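# Fold the skirt in half, waistband over hem

## Task

Fold the skirt in half so the waistband ends up on top, about aligned with the hem and barely extending beyond it; the folded skirt must rest fairly flat and entirely on the table, its lower half flat, and it must stay that way without the robot holding anything; then release and pull the grippers away.

## Robot and tools

Robot: two arms, left_arm and right_arm, each with a parallel two-finger gripper. The fingers point along the gripper's own +z axis and close along its y axis. The reported end_effector_position is the point between the finger pads, roughly 1 cm short of the fingertips.

Scene frame (used in the state line): origin on the table top midway between the arms, +z up, +x out over the table, left_arm on the +y side. The names left and right do not refer to sides of an image. Each state line shows left_arm and right_arm position in metres and orientation as quaternion wxyz. Printed positions can be a bit off, more so at long reach.

execute_actions(actions): a list of actions run one after another. Each action is a table of up to 15 rows; each row lasts one control step (1/30 s), and a short table repeats its last row until 15 steps have passed, so one action is 0.5 s. Every row holds 14 numbers in [-1, 1], always for both arms: left_arm dx, dy, dz, rx, ry, rz, opening, then right_arm in the same order. dx to rz are an offset, in the gripper's own axes, from that gripper's measured pose at the start of the action (for the first action of a call, the last pose reported in this scene). Every row counts from that start pose, not from the row before. Scale: 1.0 equals 0.6 m for dx, dy, dz, and 180 degrees for the rotation vector rx, ry, rz. Opening is absolute, not an offset: +1 fully open (0.094 m), -1 closed. An empty list just returns state and images.

Per control step the commanded pose is clipped to within 70 mm and 16 degrees of the measured pose, so big offsets need several actions; after an action an arm continues only as far as its last clipped pose. Position wins over orientation when both cannot be met. Arms tend to settle a centimetre or more too low; zero offsets can let them sag. To hold an arm still, send the offset back to its desired pose in the first call of a reply, zeros after, raising the aim if it still hangs low. Elbows stop just short of straight.

move(target, speed, blocking): target is one 14-number row laid out as above, offsets in gripper axes measured from the pose in this scene's last result that showed one; each gripper goes in a straight line toward its pose, both arriving together, taking 0.5 to 10 s (cut off at 10 s). Openings are sent at the start. speed is the top path speed in m/s, 0.002 to 0.5, default 0.25; turning is capped at twice that in rad/s. Paths ignore obstacles and the other arm; grippers lag, drift and may exceed speed near full reach. Faster contact hits harder, and aiming past a contact presses harder. With blocking=false you get a result after 0.5 s and the arm keeps going; until a result shows the move ended, other moves and actions are refused, so use wait or stop. The result adds a move: line with the ending (done, off_target, moving, held, fault) and active limits, plus each gripper's distance from its pose. If only one arm is named, the other finished. held: a check blocked the last step; limits=paced: the sent pose was clipped; limits=held: some steps were blocked, after which the arm can briefly go much faster than speed.

wait(seconds): 0 to 10 s, arms keep their last command; a running move continues and the wait returns early when it ends. stop: brakes a running move (needs room, more when fast); fingers keep moving. zoom_image(camera, region): a closer look at [x0, y0, x1, y1] pixels of the latest image of cam_high, cam_low, cam_left_wrist or cam_right_wrist (all 504x504, origin top-left, region up to 504 by 504). finished_scene(scene): ends that scene number (1 or 2) irreversibly after the last command is held, reports success and gives the next task.

Result lines: Hand target is the pose the controller is currently driving toward. grip_measured is the finger opening on the command scale; the last Joint positions value is the opening in metres. Readings can be off by about 1 mm per gripper. To hold cloth, command an opening below grip_measured: about 0.03 below grips firmly, less grips lightly. Finger force is about 50 to 62 N per pad, weaker on thin material under 2 mm. A pose unreachable line means the clearance check altered or blocked that arm's command. Joint torques follow the joint order and have offsets and noise. FAULT lines mean an arm stopped; MOTOR HOT warns from 85 °C and at 100 °C the arm drops everything and falls (OVER-TEMPERATURE FAULT), so avoid long loaded holds. Joint ranges (rad): waist -2.880 to 2.880, shoulder 0 to 3.142, elbow 0 to 3.019, wrist pitch -1.693 to 1.571, wrist yaw -1.571 to 1.571, wrist roll -2.094 to 2.094.

Avoid: the arms striking or pushing each other, slamming into the table, dropping or yanking the skirt off the table, and hard presses. The robot holds its last command while you think. Finish with the fold resting on its own, grippers open and raised clear of the skirt.

Each tool is called by a JSON object that holds its "name" and its "arguments", one argument or row to a line.

## Session

{"name": "execute_actions", "arguments": {
  "actions": []
}}

Scene clock: 0.00 s.
left_arm: end_effector_position=(+0.4559, +0.6306, +0.3231) grip_measured=+1.000 end_effector_quat_wxyz=(+0.280, +0.237, +0.930, +0.017) | right_arm: end_effector_position=(+0.8526, -0.3552, +0.1264) grip_measured=+1.000 end_effector_quat_wxyz=(-0.272, +0.723, -0.566, +0.288)
Joint positions: left_arm=[ 0.738  1.594  1.67  -1.265  0.433  1.118  0.094] | right_arm=[-0.074  2.362  2.222 -0.619 -0.073 -1.791  0.094]
Joint velocities: left_arm=[-0.005 -0.005  0.002 -0.022 -0.022  0.022  0.   ] | right_arm=[-0.015 -0.005 -0.007  0.012 -0.022  0.022  0.   ]
Joint torques (N m, as the arm reports them, + toward a larger angle): no reading
Motor temperatures (°C, as the motors report them): left_arm=[23 21 23 21 20 21] | right_arm=[21 20 20 22 22 22]
Hand target (left_arm): +0.460, +0.634, +0.343; +0.293, +0.241, +0.925, +0.034
Hand target (right_arm): +0.860, -0.355, +0.153; -0.285, +0.716, -0.560, +0.305

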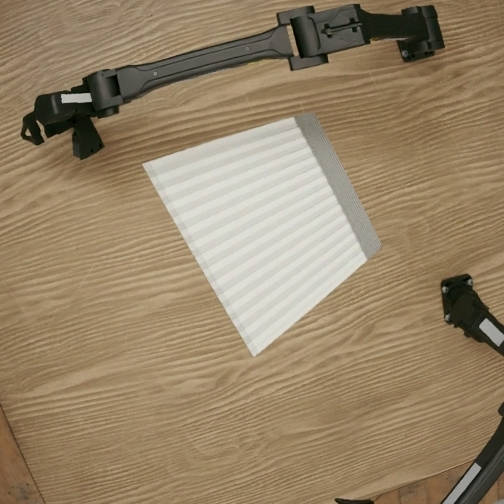

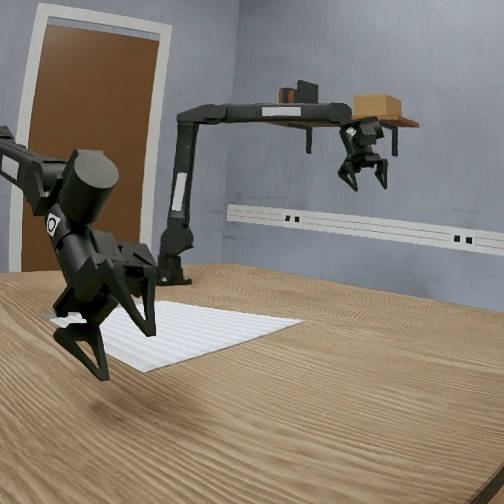

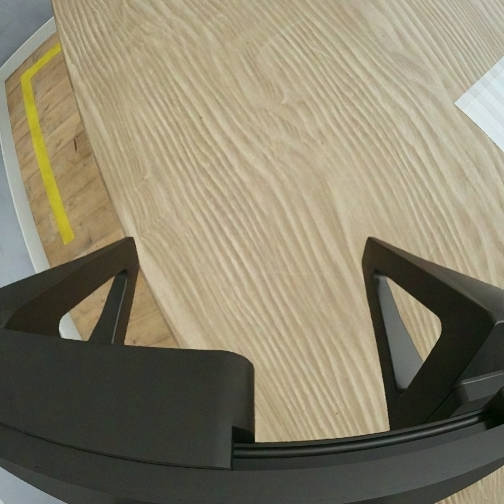

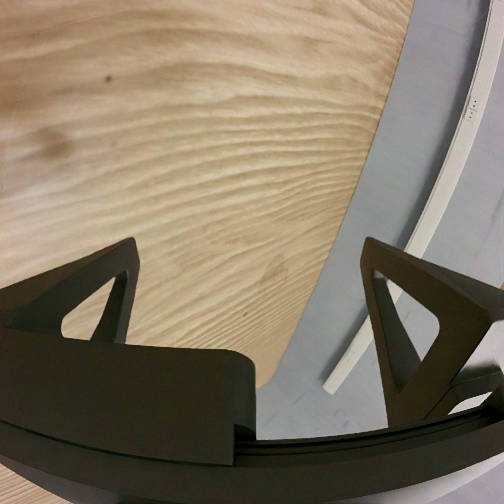

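{"name": "move", "arguments": {
  "target": [0.145,-1,0.113,0.122,0.14,0.251,0.2,-0.456,0.585,-0.685,-0.256,-0.041,-0.006,0.2],
  "speed": 0.3
}}

{"name": "move", "arguments": {
  "target": [0,0,0.09,0,0,0,0.2,0,0,0.09,0,0,0,0.2],
  "speed": 0.15
}}

Scene clock: 15.80 s.
left_arm: end_effector_position=(+0.1664, +0.1369, +0.1189) grip_measured=+0.202 end_effector_quat_wxyz=(-0.013, +0.613, +0.790, +0.001) | right_arm: end_effector_position=(+0.2737, -0.1893, +0.1227) grip_measured=+0.202 end_effector_quat_wxyz=(+0.002, +0.795, -0.606, +0.002)
Joint positions: left_arm=[-0.736  1.104  0.743 -1.236  0.001  0.549  0.056] | right_arm=[ 0.431  1.354  0.961 -1.179  0.004 -1.343  0.056]
Joint velocities: left_arm=[-0.015  0.005  0.002 -0.007 -0.022 -0.066  0.001] | right_arm=[ 0.005  0.005 -0.002  0.012 -0.081  0.037 -0.001]
Joint torques (N m, as the arm reports them, + toward a larger angle): left_arm=[ 1.49 -3.17  9.91  0.78 -0.26  0.05] | right_arm=[ -0.62 -10.09   8.04  -0.21  -0.21   0.2 ]
Motor temperatures (°C, as the motors report them): left_arm=[23 22 27 21 20 21] | right_arm=[21 23 24 22 22 22]
Hand target (left_arm): +0.171, +0.133, +0.119; -0.004, +0.609, +0.793, +0.002
Hand target (right_arm): +0.270, -0.191, +0.125; +0.003, +0.791, -0.612, +0.001
Off the commanded pose (left_arm): 0.008 m, 2 deg.
Off the commanded pose (right_arm): 0.005 m, 0 deg.
move: done

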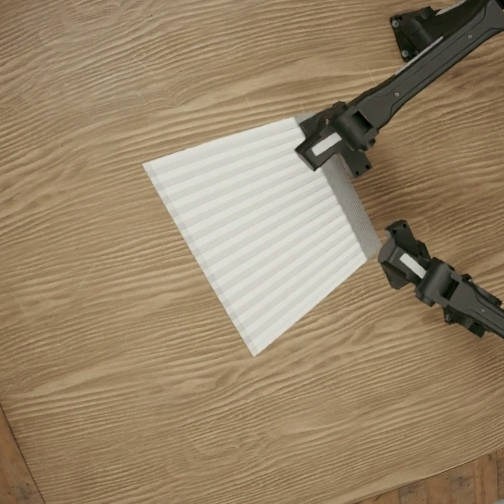

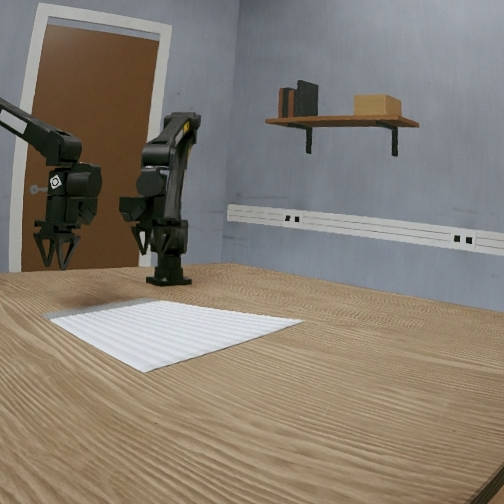

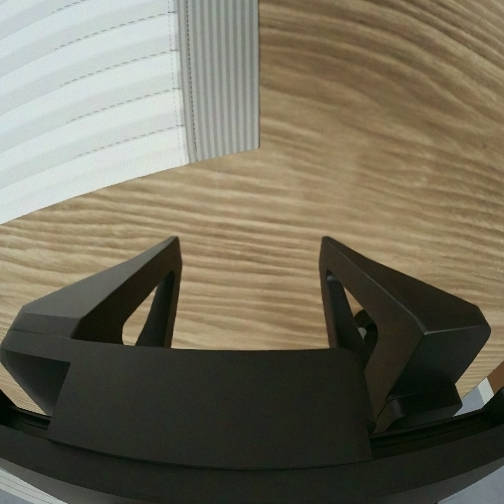

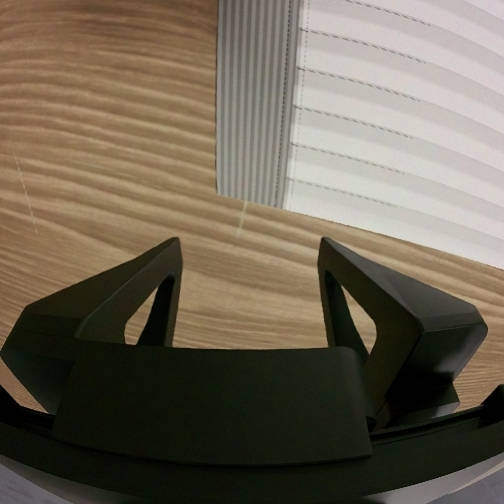

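Scene clock: 16.60 s.
left_arm: end_effector_position=(+0.1631, +0.1402, +0.0675) grip_measured=+0.202 end_effector_quat_wxyz=(-0.017, +0.613, +0.790, +0.001) | right_arm: end_effector_position=(+0.2729, -0.1897, +0.0699) grip_measured=+0.202 end_effector_quat_wxyz=(+0.005, +0.795, -0.606, +0.000)
Joint positions: left_arm=[-0.736  1.17   0.642 -1.076  0.001  0.549  0.056] | right_arm=[ 0.431  1.426  0.877 -1.03   0.004 -1.343  0.056]
Joint velocities: left_arm=[-0.005 -0.005 -0.012 -0.012 -0.081 -0.051  0.001] | right_arm=[-0.005 -0.005  0.002 -0.007 -0.051  0.022  0.   ]
Joint torques (N m, as the arm reports them, + toward a larger angle): left_arm=[ 1.74 -3.02  8.78  0.8  -0.07  0.17] | right_arm=[-0.99 -9.29  7.54  0.62 -0.1  -0.01]
Motor temperatures (°C, as the motors report them): left_arm=[23 22 27 21 20 21] | right_arm=[21 23 24 22 22 22]
Hand target (left_arm): +0.166, +0.138, +0.065; -0.013, +0.613, +0.790, +0.001
Hand target (right_arm): +0.275, -0.190, +0.068; +0.002, +0.795, -0.606, +0.002
Off the commanded pose (left_arm): 0.004 m, 0 deg.
Off the commanded pose (right_arm): 0.001 m, 0 deg.
move: done

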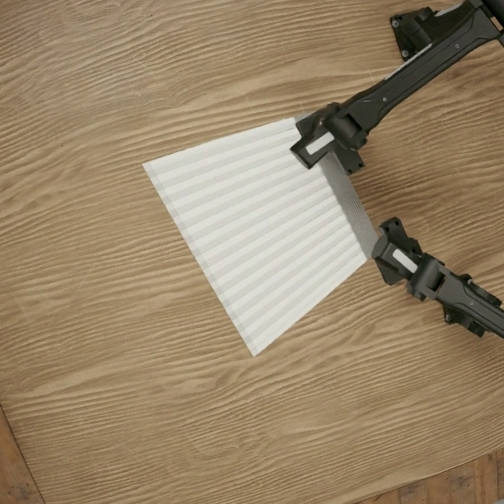

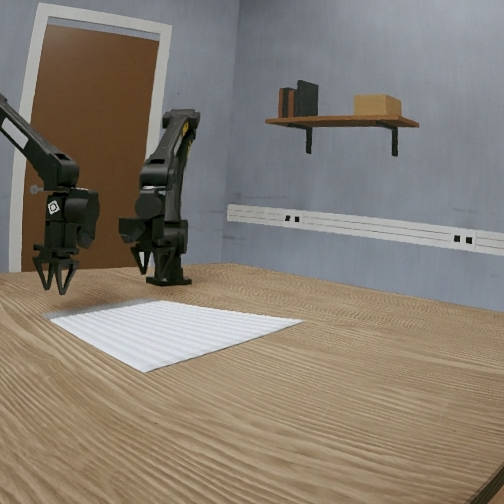

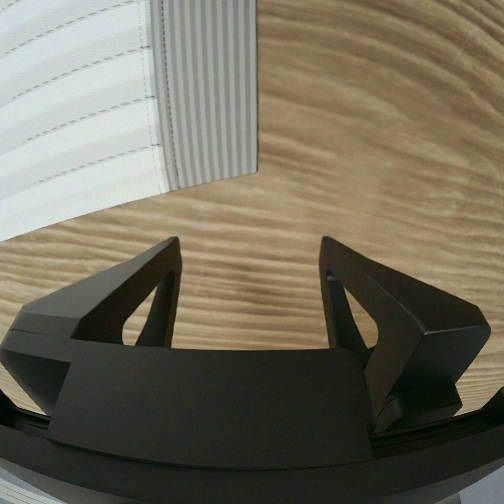

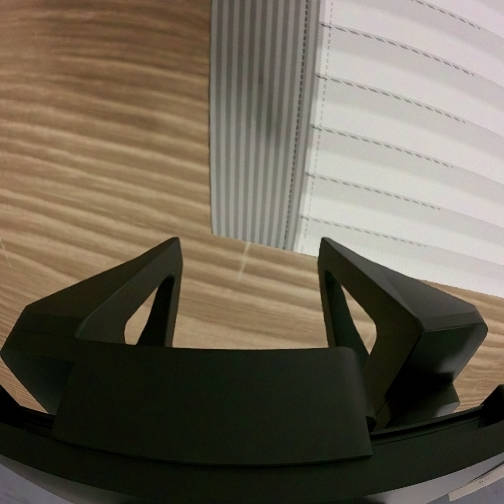

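{"name": "move", "arguments": {
  "target": [-0.06,-0.008,0.082,0,-0.008,0,0.2,0,0.04,0.085,0,0,0,0.2],
  "speed": 0.1
}}

{"name": "move", "arguments": {
  "target": [0,0,0.022,0,0,0,0.2,0,0,0.022,0,0,0,0.2],
  "speed": 0.03
}}

Scene clock: 20.97 s.
left_arm: end_effector_position=(+0.1698, +0.1091, +0.0221) grip_measured=+0.202 end_effector_quat_wxyz=(-0.007, +0.612, +0.791, -0.004) | right_arm: end_effector_position=(+0.2524, -0.2008, +0.0221) grip_measured=+0.202 end_effector_quat_wxyz=(+0.005, +0.795, -0.606, +0.000)
Joint positions: left_arm=[-0.792  1.328  0.627 -0.882  0.011  0.49   0.056] | right_arm=[ 0.431  1.455  0.753 -0.878  0.004 -1.343  0.056]
Joint velocities: left_arm=[-0.005 -0.005 -0.012  0.002 -0.095  0.007 -0.001] | right_arm=[-0.015 -0.005 -0.002  0.007 -0.007  0.051  0.   ]
Joint torques (N m, as the arm reports them, + toward a larger angle): left_arm=[ 0.55 -4.11  7.51  0.81  0.11  0.07] | right_arm=[-0.32 -7.99  6.84  0.71 -0.17  0.14]
Motor temperatures (°C, as the motors report them): left_arm=[23 22 27 21 20 21] | right_arm=[21 23 24 22 22 22]
Hand target (left_arm): +0.167, +0.105, +0.018; -0.007, +0.613, +0.790, -0.006
Hand target (right_arm): +0.250, -0.197, +0.018; +0.005, +0.795, -0.606, +0.000
Off the commanded pose (left_arm): 0.007 m, 0 deg.
Off the commanded pose (right_arm): 0.006 m, 0 deg.
move: done

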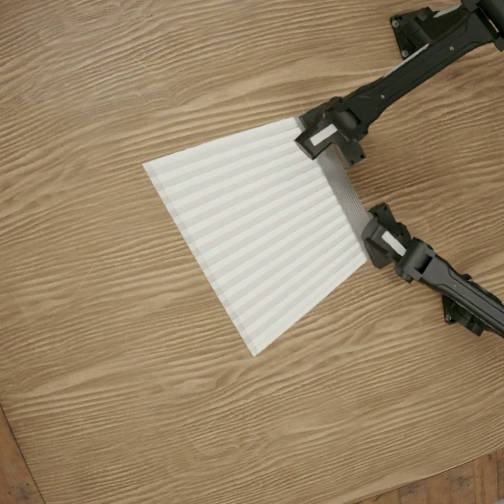

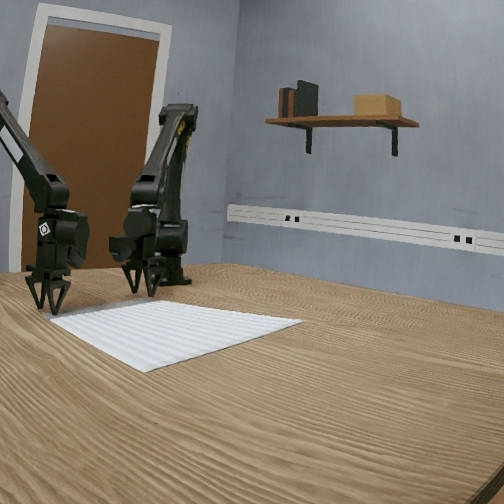

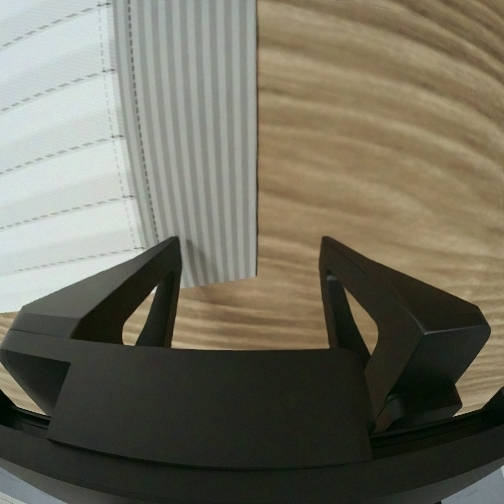

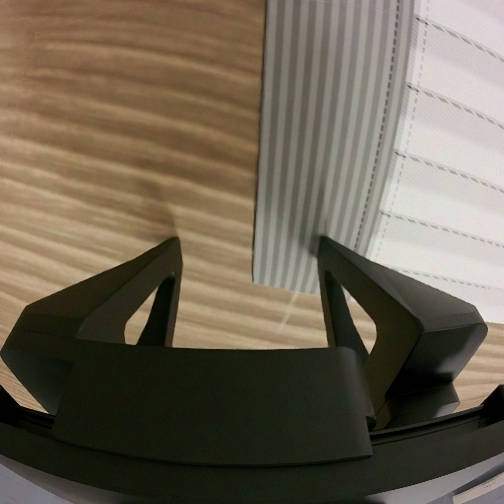

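Scene clock: 21.73 s.
left_arm: end_effector_position=(+0.1696, +0.1093, +0.0149) grip_measured=+0.202 end_effector_quat_wxyz=(-0.006, +0.612, +0.791, -0.004) | right_arm: end_effector_position=(+0.2560, -0.1989, +0.0196) grip_measured=+0.202 end_effector_quat_wxyz=(-0.001, +0.795, -0.606, +0.003)
Joint positions: left_arm=[-0.792  1.342  0.615 -0.853  0.011  0.49   0.056] | right_arm=[ 0.431  1.463  0.753 -0.858  0.004 -1.343  0.056]
Joint velocities: left_arm=[-0.005 -0.005 -0.007  0.017 -0.037 -0.051  0.   ] | right_arm=[-0.005 -0.005  0.017  0.002  0.007 -0.022  0.001]
Joint torques (N m, as the arm reports them, + toward a larger angle): left_arm=[ 1.68 -3.97  7.31  0.9  -0.07  0.16] | right_arm=[-0.28 -5.98  5.77  1.23 -0.14 -0.05]
Motor temperatures (°C, as the motors report them): left_arm=[23 22 27 21 20 21] | right_arm=[21 23 24 22 22 22]
Hand target (left_arm): +0.170, +0.109, +0.009; -0.007, +0.612, +0.791, -0.004
Hand target (right_arm): +0.252, -0.201, +0.009; +0.005, +0.795, -0.606, +0.000
Off the commanded pose (left_arm): 0.006 m, 0 deg.
Off the commanded pose (right_arm): 0.011 m, 1 deg.
move: off_target (right_arm)

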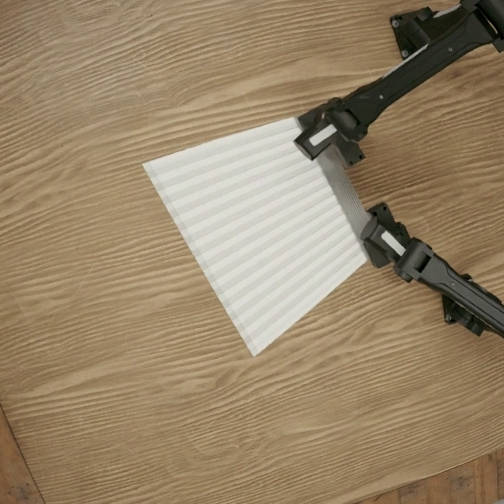

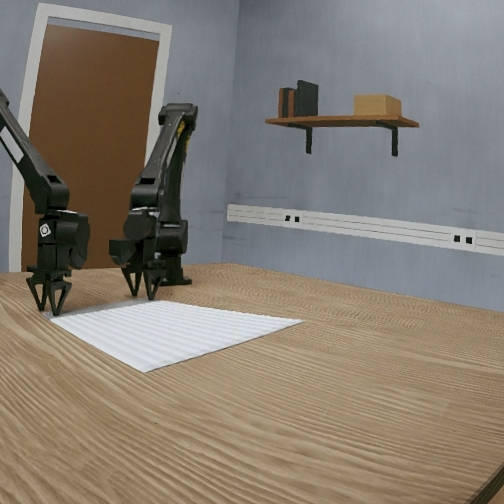

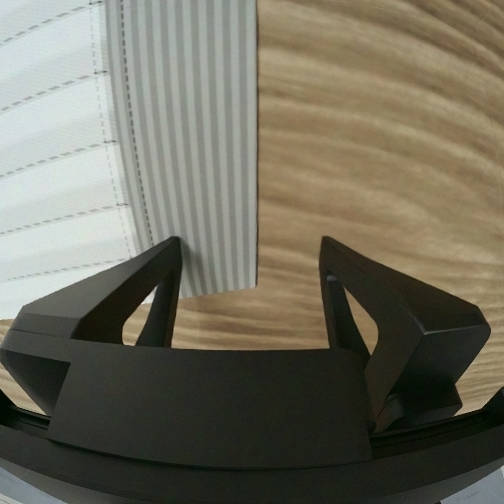

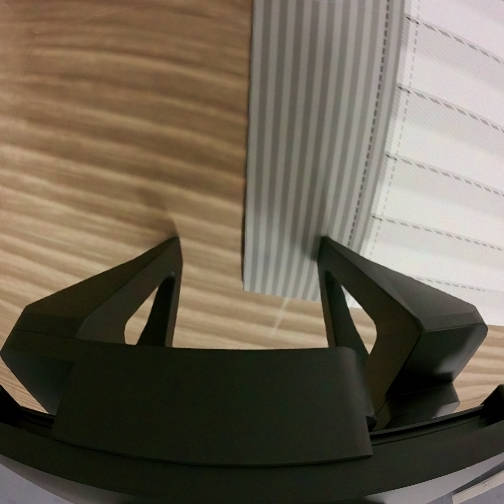

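{"name": "execute_actions", "arguments": {
  "actions": [
    [[0,0,0.025,-0.03,0,0,0.2,0,0,0.017,0.03,0,0,0.2]],
    [[0,0.015,0.02,0,0,0,-0.3,0,-0.01,0.017,0,0,0,-0.3]],
    [[0,0.015,0.02,0,0,0,-0.7,0,-0.01,0.017,0,0,0,-0.7]],
    [[0,0.01,0.02,0,0,0,-1,0,-0.01,0.017,0,0,0,-1]]
  ]
}}

{"name": "move", "arguments": {
  "target": [0,0.01,-0.08,0,0,0,-1,0,-0.01,-0.08,0,0,0,-1],
  "speed": 0.08
}}

Scene clock: 27.13 s.
left_arm: end_effector_position=(+0.1805, +0.1066, +0.0119) grip_measured=-0.990 end_effector_quat_wxyz=(+0.029, +0.627, +0.778, +0.023) | right_arm: end_effector_position=(+0.2642, -0.1965, +0.0182) grip_measured=-0.985 end_effector_quat_wxyz=(-0.048, +0.794, -0.605, +0.031)
Joint positions: left_arm=[-0.809  1.336  0.597 -0.781 -0.056  0.514  0.   ] | right_arm=[ 0.432  1.423  0.7   -0.735  0.017 -1.343  0.001]
Joint velocities: left_arm=[-0.005 -0.005 -0.007 -0.002  0.051  0.007 -0.   ] | right_arm=[-0.005 -0.005 -0.002 -0.012  0.022 -0.022  0.   ]
Joint torques (N m, as the arm reports them, + toward a larger angle): left_arm=[ 3.1  -2.72  7.22  1.64 -0.4   0.25] | right_arm=[-1.7  -5.29  7.53  1.31 -0.1   0.03]
Motor temperatures (°C, as the motors report them): left_arm=[23 22 26 21 20 21] | right_arm=[21 22 23 22 22 22]
Hand target (left_arm): +0.187, +0.110, +0.001; +0.028, +0.623, +0.781, +0.027
Hand target (right_arm): +0.270, -0.195, +0.008; -0.046, +0.794, -0.605, +0.030
Off the commanded pose (left_arm): 0.014 m, 1 deg.
Off the commanded pose (right_arm): 0.012 m, 0 deg.

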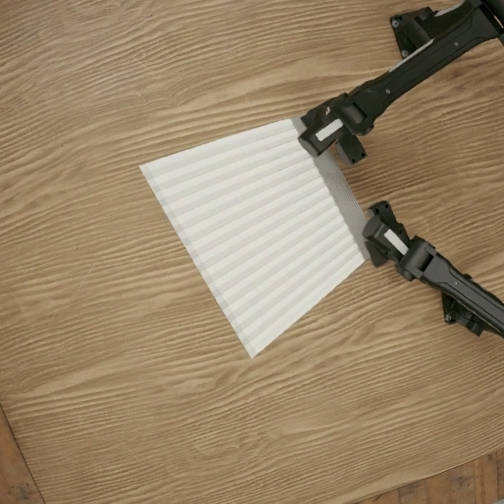

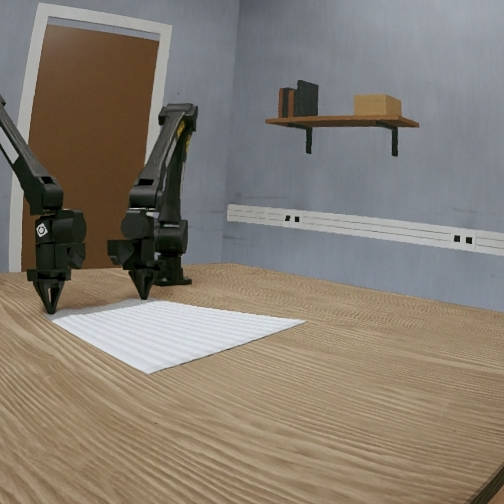

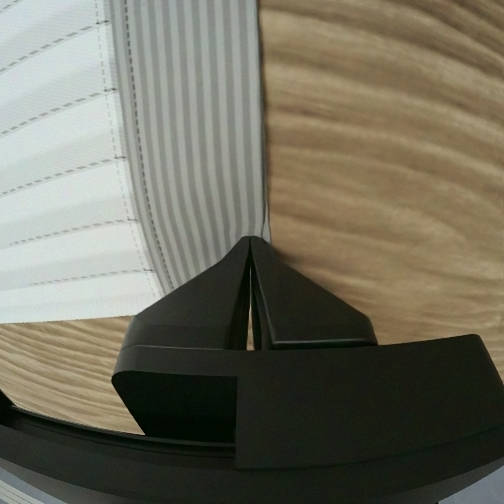

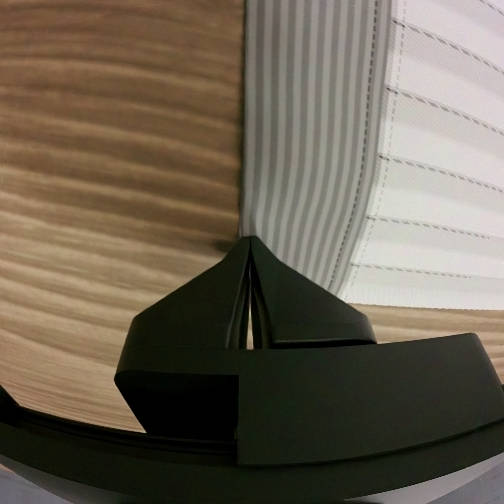

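Scene clock: 28.13 s.
left_arm: end_effector_position=(+0.1646, +0.1243, +0.0375) grip_measured=-0.991 end_effector_quat_wxyz=(+0.001, +0.628, +0.778, +0.028) | right_arm: end_effector_position=(+0.2420, -0.2085, +0.0451) grip_measured=-0.986 end_effector_quat_wxyz=(-0.022, +0.795, -0.606, +0.019)
Joint positions: left_arm=[-0.809  1.248  0.608 -0.938 -0.055  0.514  0.   ] | right_arm=[ 0.432  1.334  0.707 -0.888  0.017 -1.343  0.001]
Joint velocities: left_arm=[-0.005 -0.005 -0.002 -0.002 -0.051  0.037  0.   ] | right_arm=[-0.005 -0.005 -0.002 -0.017 -0.037  0.066  0.   ]
Joint torques (N m, as the arm reports them, + toward a larger angle): left_arm=[ 2.3  -5.55 13.08 -0.39 -0.15  0.24] | right_arm=[-0.92 -9.08 11.72 -0.01 -0.13  0.06]
Motor temperatures (°C, as the motors report them): left_arm=[23 22 26 21 20 21] | right_arm=[21 22 23 22 22 22]
Hand target (left_arm): +0.182, +0.109, +0.060; +0.029, +0.627, +0.778, +0.023
Hand target (right_arm): +0.263, -0.197, +0.067; -0.048, +0.794, -0.605, +0.031
Off the commanded pose (left_arm): 0.033 m, 3 deg.
Off the commanded pose (right_arm): 0.033 m, 3 deg.
move: off_target (left_arm, right_arm)

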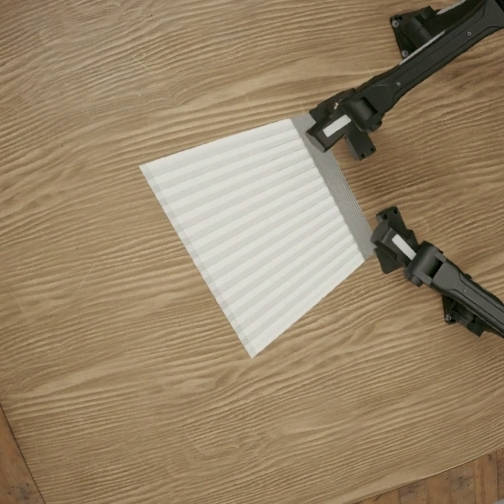

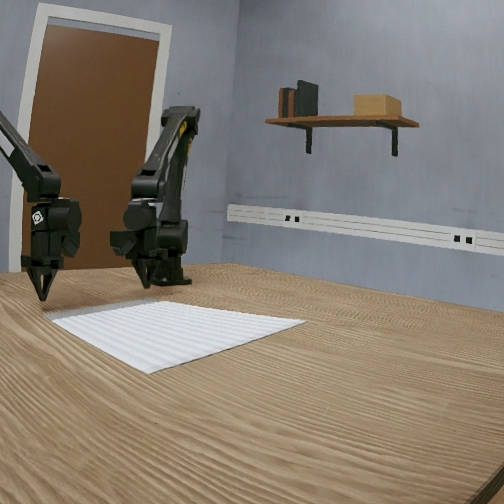

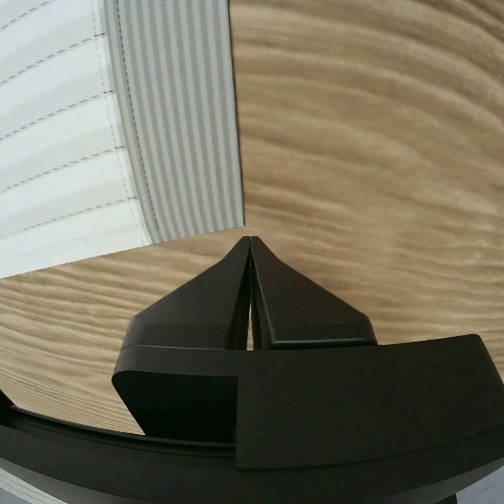

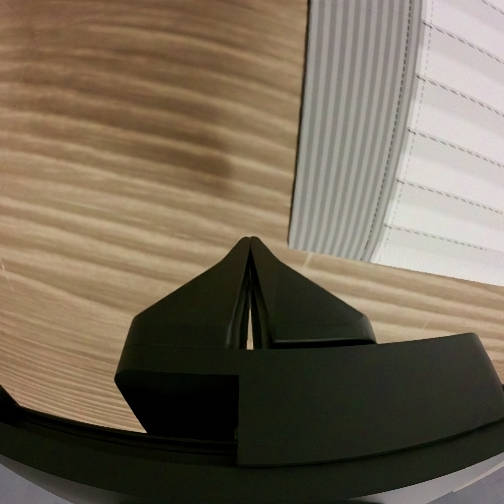

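{"name": "execute_actions", "arguments": {
  "actions": [
    [[-0.075,0.06,-0.04,0.008,0.012,0,0.3,-0.02,-0.095,-0.03,-0.012,0,0,0.3]],
    [[0,0,0.02,0,0,0,0.3,0,0,0.02,0,0,0,0.3]]
  ]
}}

Scene clock: 31.97 s.
left_arm: end_effector_position=(+0.1955, +0.0943, +0.0477) grip_measured=+0.298 end_effector_quat_wxyz=(-0.025, +0.629, +0.776, +0.032) | right_arm: end_effector_position=(+0.2791, -0.1872, +0.0476) grip_measured=+0.298 end_effector_quat_wxyz=(+0.004, +0.796, -0.606, +0.004)
Joint positions: left_arm=[-0.799  1.382  0.761 -1.009 -0.055  0.526  0.061] | right_arm=[ 0.432  1.477  0.861 -0.959  0.011 -1.343  0.061]
Joint velocities: left_arm=[-0.005 -0.005  0.002 -0.027  0.022 -0.051  0.   ] | right_arm=[-0.005  0.015 -0.002 -0.002  0.007 -0.007 -0.   ]
Joint torques (N m, as the arm reports them, + toward a larger angle): left_arm=[ 1.81 -4.67  7.94  0.74 -0.12  0.18] | right_arm=[-1.16 -8.49  6.76  0.54 -0.12  0.06]
Motor temperatures (°C, as the motors report them): left_arm=[23 22 27 21 20 21] | right_arm=[21 22 24 22 22 22]
Hand target (left_arm): +0.197, +0.094, +0.041; -0.028, +0.629, +0.776, +0.032
Hand target (right_arm): +0.278, -0.188, +0.042; +0.006, +0.796, -0.606, +0.003
Off the commanded pose (left_arm): 0.007 m, 0 deg.
Off the commanded pose (right_arm): 0.006 m, 0 deg.

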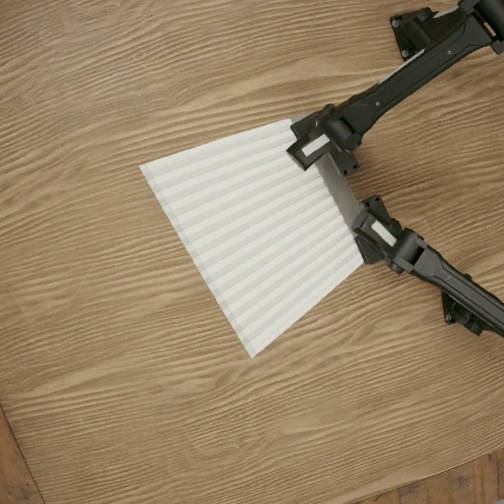

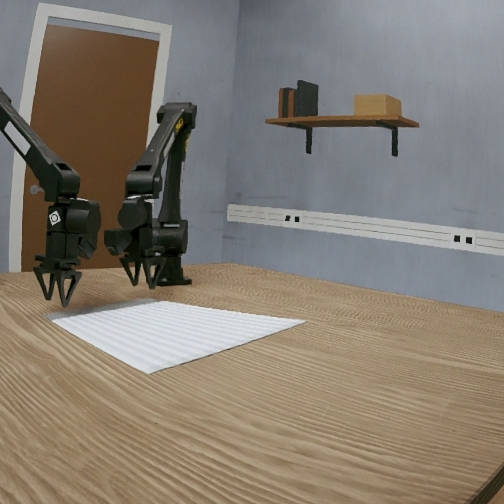

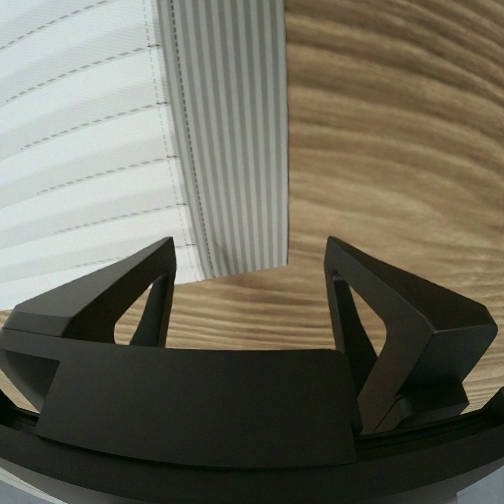

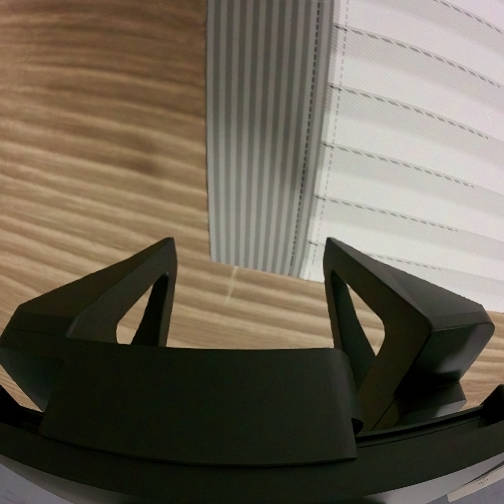

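{"name": "move", "arguments": {
  "target": [-0.01,-0.012,0.09,0,-0.015,0,0.2,0,0.015,0.08,0,0,0,0.2],
  "speed": 0.05
}}

{"name": "execute_actions", "arguments": {
  "actions": [
    [[0,0,0.03,0,0,0,-0.2,0,0,0.03,0,0,0,-0.2]],
    [[0,0,0.03,0,0,0,-0.55,0,0,0.03,0,0,0,-0.55]]
  ]
}}

Scene clock: 36.10 s.
left_arm: end_effector_position=(+0.1935, +0.0927, +0.0114) grip_measured=+0.201 end_effector_quat_wxyz=(-0.005, +0.627, +0.778, +0.021) | right_arm: end_effector_position=(+0.2767, -0.1886, +0.0183) grip_measured=+0.201 end_effector_quat_wxyz=(-0.005, +0.795, -0.606, +0.009)
Joint positions: left_arm=[-0.799  1.429  0.688 -0.846 -0.04   0.522  0.056] | right_arm=[ 0.432  1.514  0.806 -0.847  0.012 -1.343  0.056]
Joint velocities: left_arm=[-0.005 -0.005 -0.002 -0.022  0.007  0.066 -0.001] | right_arm=[-0.005 -0.024 -0.002 -0.017 -0.051 -0.051 -0.001]
Joint torques (N m, as the arm reports them, + toward a larger angle): left_arm=[ 1.27 -3.5   5.75  2.16  0.29  0.15] | right_arm=[-0.85 -6.92  4.99  1.64 -0.11 -0.06]
Motor temperatures (°C, as the motors report them): left_arm=[23 22 27 21 20 21] | right_arm=[21 22 24 22 22 22]
Hand target (left_arm): +0.190, +0.092, -0.006; -0.007, +0.630, +0.777, +0.017
Hand target (right_arm): +0.270, -0.191, +0.000; +0.004, +0.796, -0.606, +0.004
Off the commanded pose (left_arm): 0.019 m, 1 deg.
Off the commanded pose (right_arm): 0.020 m, 1 deg.
move: off_target (left_arm, right_arm)

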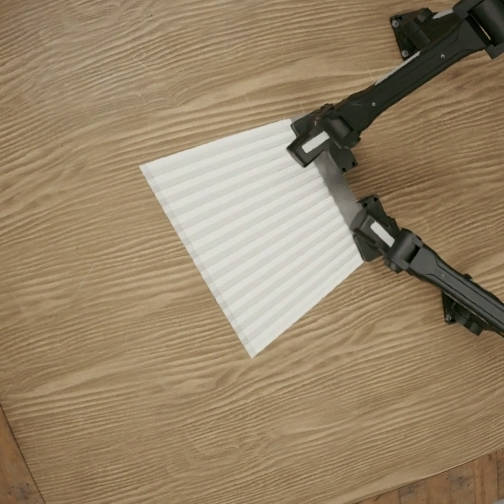

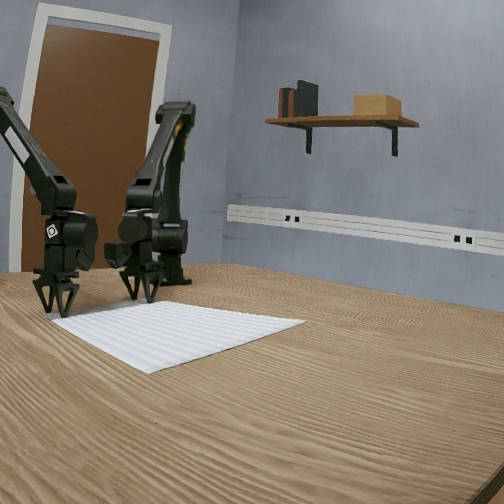

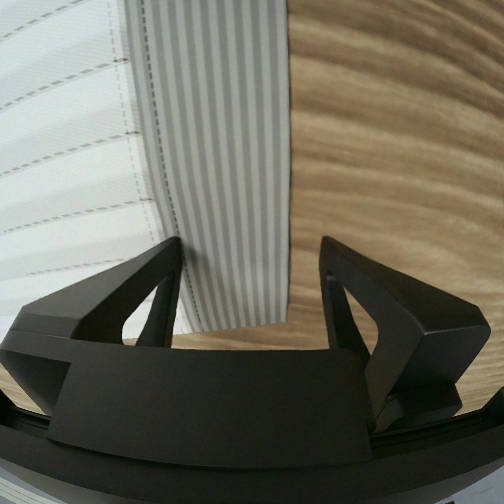

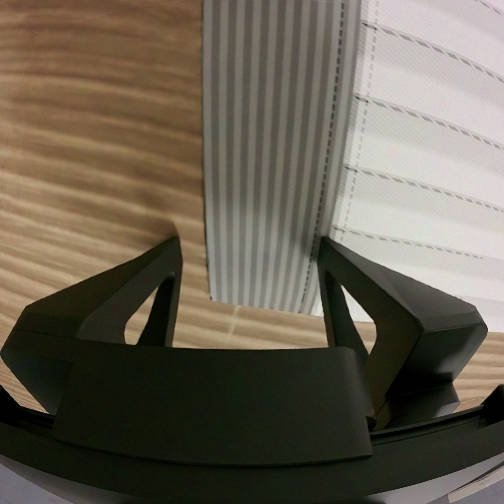

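Scene clock: 37.10 s.
left_arm: end_effector_position=(+0.2040, +0.0894, +0.0117) grip_measured=-0.548 end_effector_quat_wxyz=(+0.016, +0.626, +0.779, +0.033) | right_arm: end_effector_position=(+0.2886, -0.1838, +0.0186) grip_measured=-0.548 end_effector_quat_wxyz=(-0.026, +0.795, -0.606, +0.023)
Joint positions: left_arm=[-0.798  1.429  0.688 -0.807 -0.07   0.522  0.021] | right_arm=[ 0.432  1.514  0.806 -0.795  0.02  -1.343  0.021]
Joint velocities: left_arm=[ 0.005 -0.005 -0.007 -0.012 -0.007 -0.007 -0.001] | right_arm=[-0.005  0.005 -0.002 -0.002  0.007  0.037 -0.   ]
Joint torques (N m, as the arm reports them, + toward a larger angle): left_arm=[ 1.88 -3.55  5.97  1.63  0.58  0.18] | right_arm=[-1.83 -6.64  5.8   1.68 -0.19 -0.04]
Motor temperatures (°C, as the motors report them): left_arm=[23 22 27 21 20 21] | right_arm=[21 22 24 22 22 22]
Hand target (left_arm): +0.199, +0.092, -0.005; +0.005, +0.627, +0.779, +0.026
Hand target (right_arm): +0.284, -0.186, +0.001; -0.016, +0.795, -0.606, +0.017
Off the commanded pose (left_arm): 0.019 m, 1 deg.
Off the commanded pose (right_arm): 0.019 m, 1 deg.

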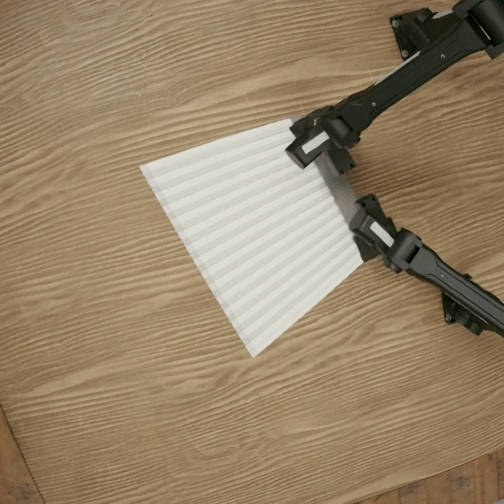

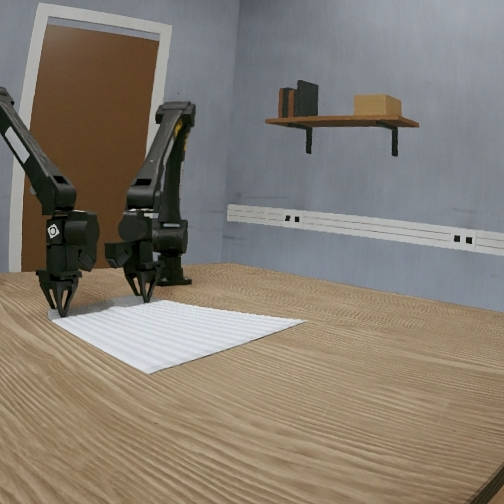

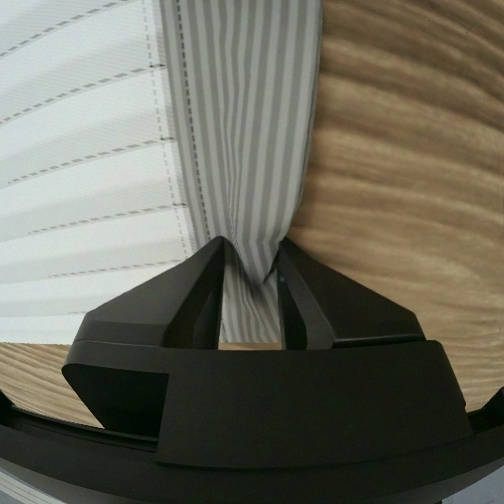

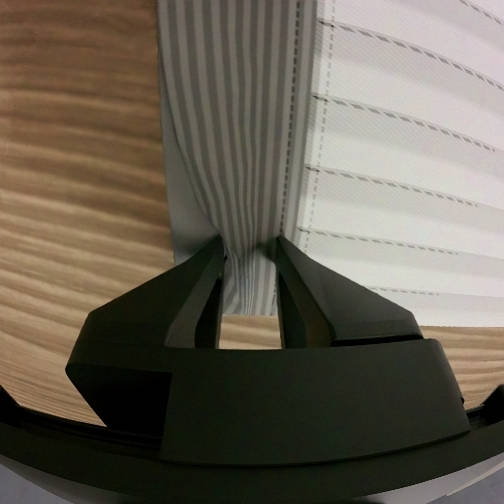

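{"name": "execute_actions", "arguments": {
  "actions": [
    [[0,0,0.03,0.01,0,0,-0.8,0,0.03,0,0,0,0,0.45]],
    [[0,0,0.02,0,0,0,-1,0,0.01,0.035,0,0,0,0.45]],
    [[0,0,0.01,0,0,0,-1,0,0,0.035,-0.005,0,0,0]],
    [[0,0,0.01,0,0,0,-1,0,0,0.035,-0.01,0,0,-0.45]]
  ]
}}

Scene clock: 41.27 s.
left_arm: end_effector_position=(+0.2085, +0.0890, +0.0123) grip_measured=-0.965 end_effector_quat_wxyz=(+0.024, +0.624, +0.780, +0.031) | right_arm: end_effector_position=(+0.2790, -0.1877, +0.0173) grip_measured=-0.447 end_effector_quat_wxyz=(-0.036, +0.795, -0.606, +0.023)
Joint positions: left_arm=[-0.788  1.428  0.688 -0.794 -0.068  0.528  0.002] | right_arm=[ 0.432  1.483  0.765 -0.768  0.012 -1.343  0.026]
Joint velocities: left_arm=[-0.005 -0.015  0.002  0.002 -0.051  0.007 -0.   ] | right_arm=[-0.015 -0.005  0.007  0.002  0.007 -0.051 -0.   ]
Joint torques (N m, as the arm reports them, + toward a larger angle): left_arm=[ 1.74 -5.21  7.2   0.99 -0.12  0.17] | right_arm=[-1.38 -4.34  6.89  1.08 -0.25  0.04]
Motor temperatures (°C, as the motors report them): left_arm=[23 22 26 21 21 21] | right_arm=[21 22 23 22 22 22]
Hand target (left_arm): +0.209, +0.089, +0.006; +0.023, +0.624, +0.780, +0.031
Hand target (right_arm): +0.278, -0.189, -0.002; -0.021, +0.795, -0.606, +0.014
Off the commanded pose (left_arm): 0.006 m, 0 deg.
Off the commanded pose (right_arm): 0.020 m, 2 deg.

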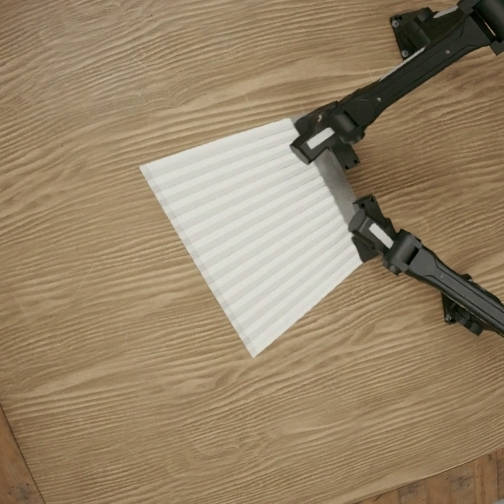

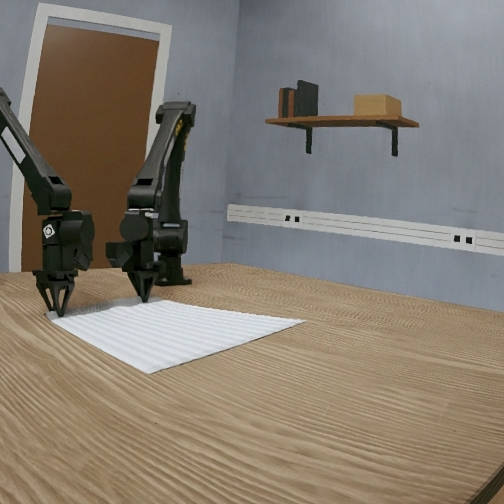

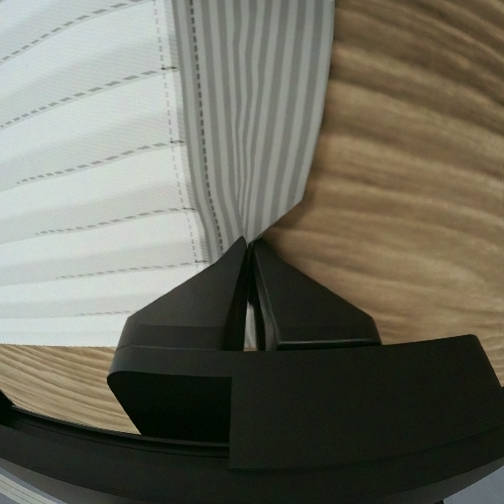

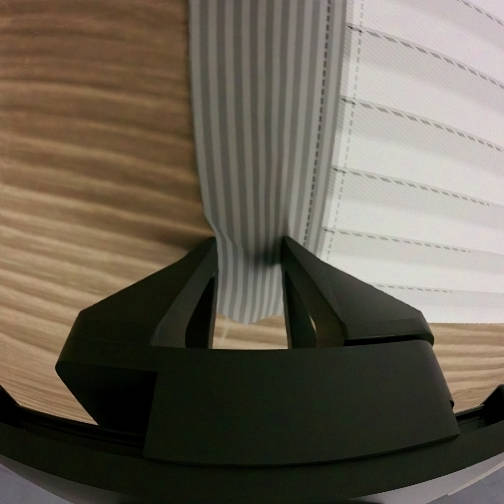

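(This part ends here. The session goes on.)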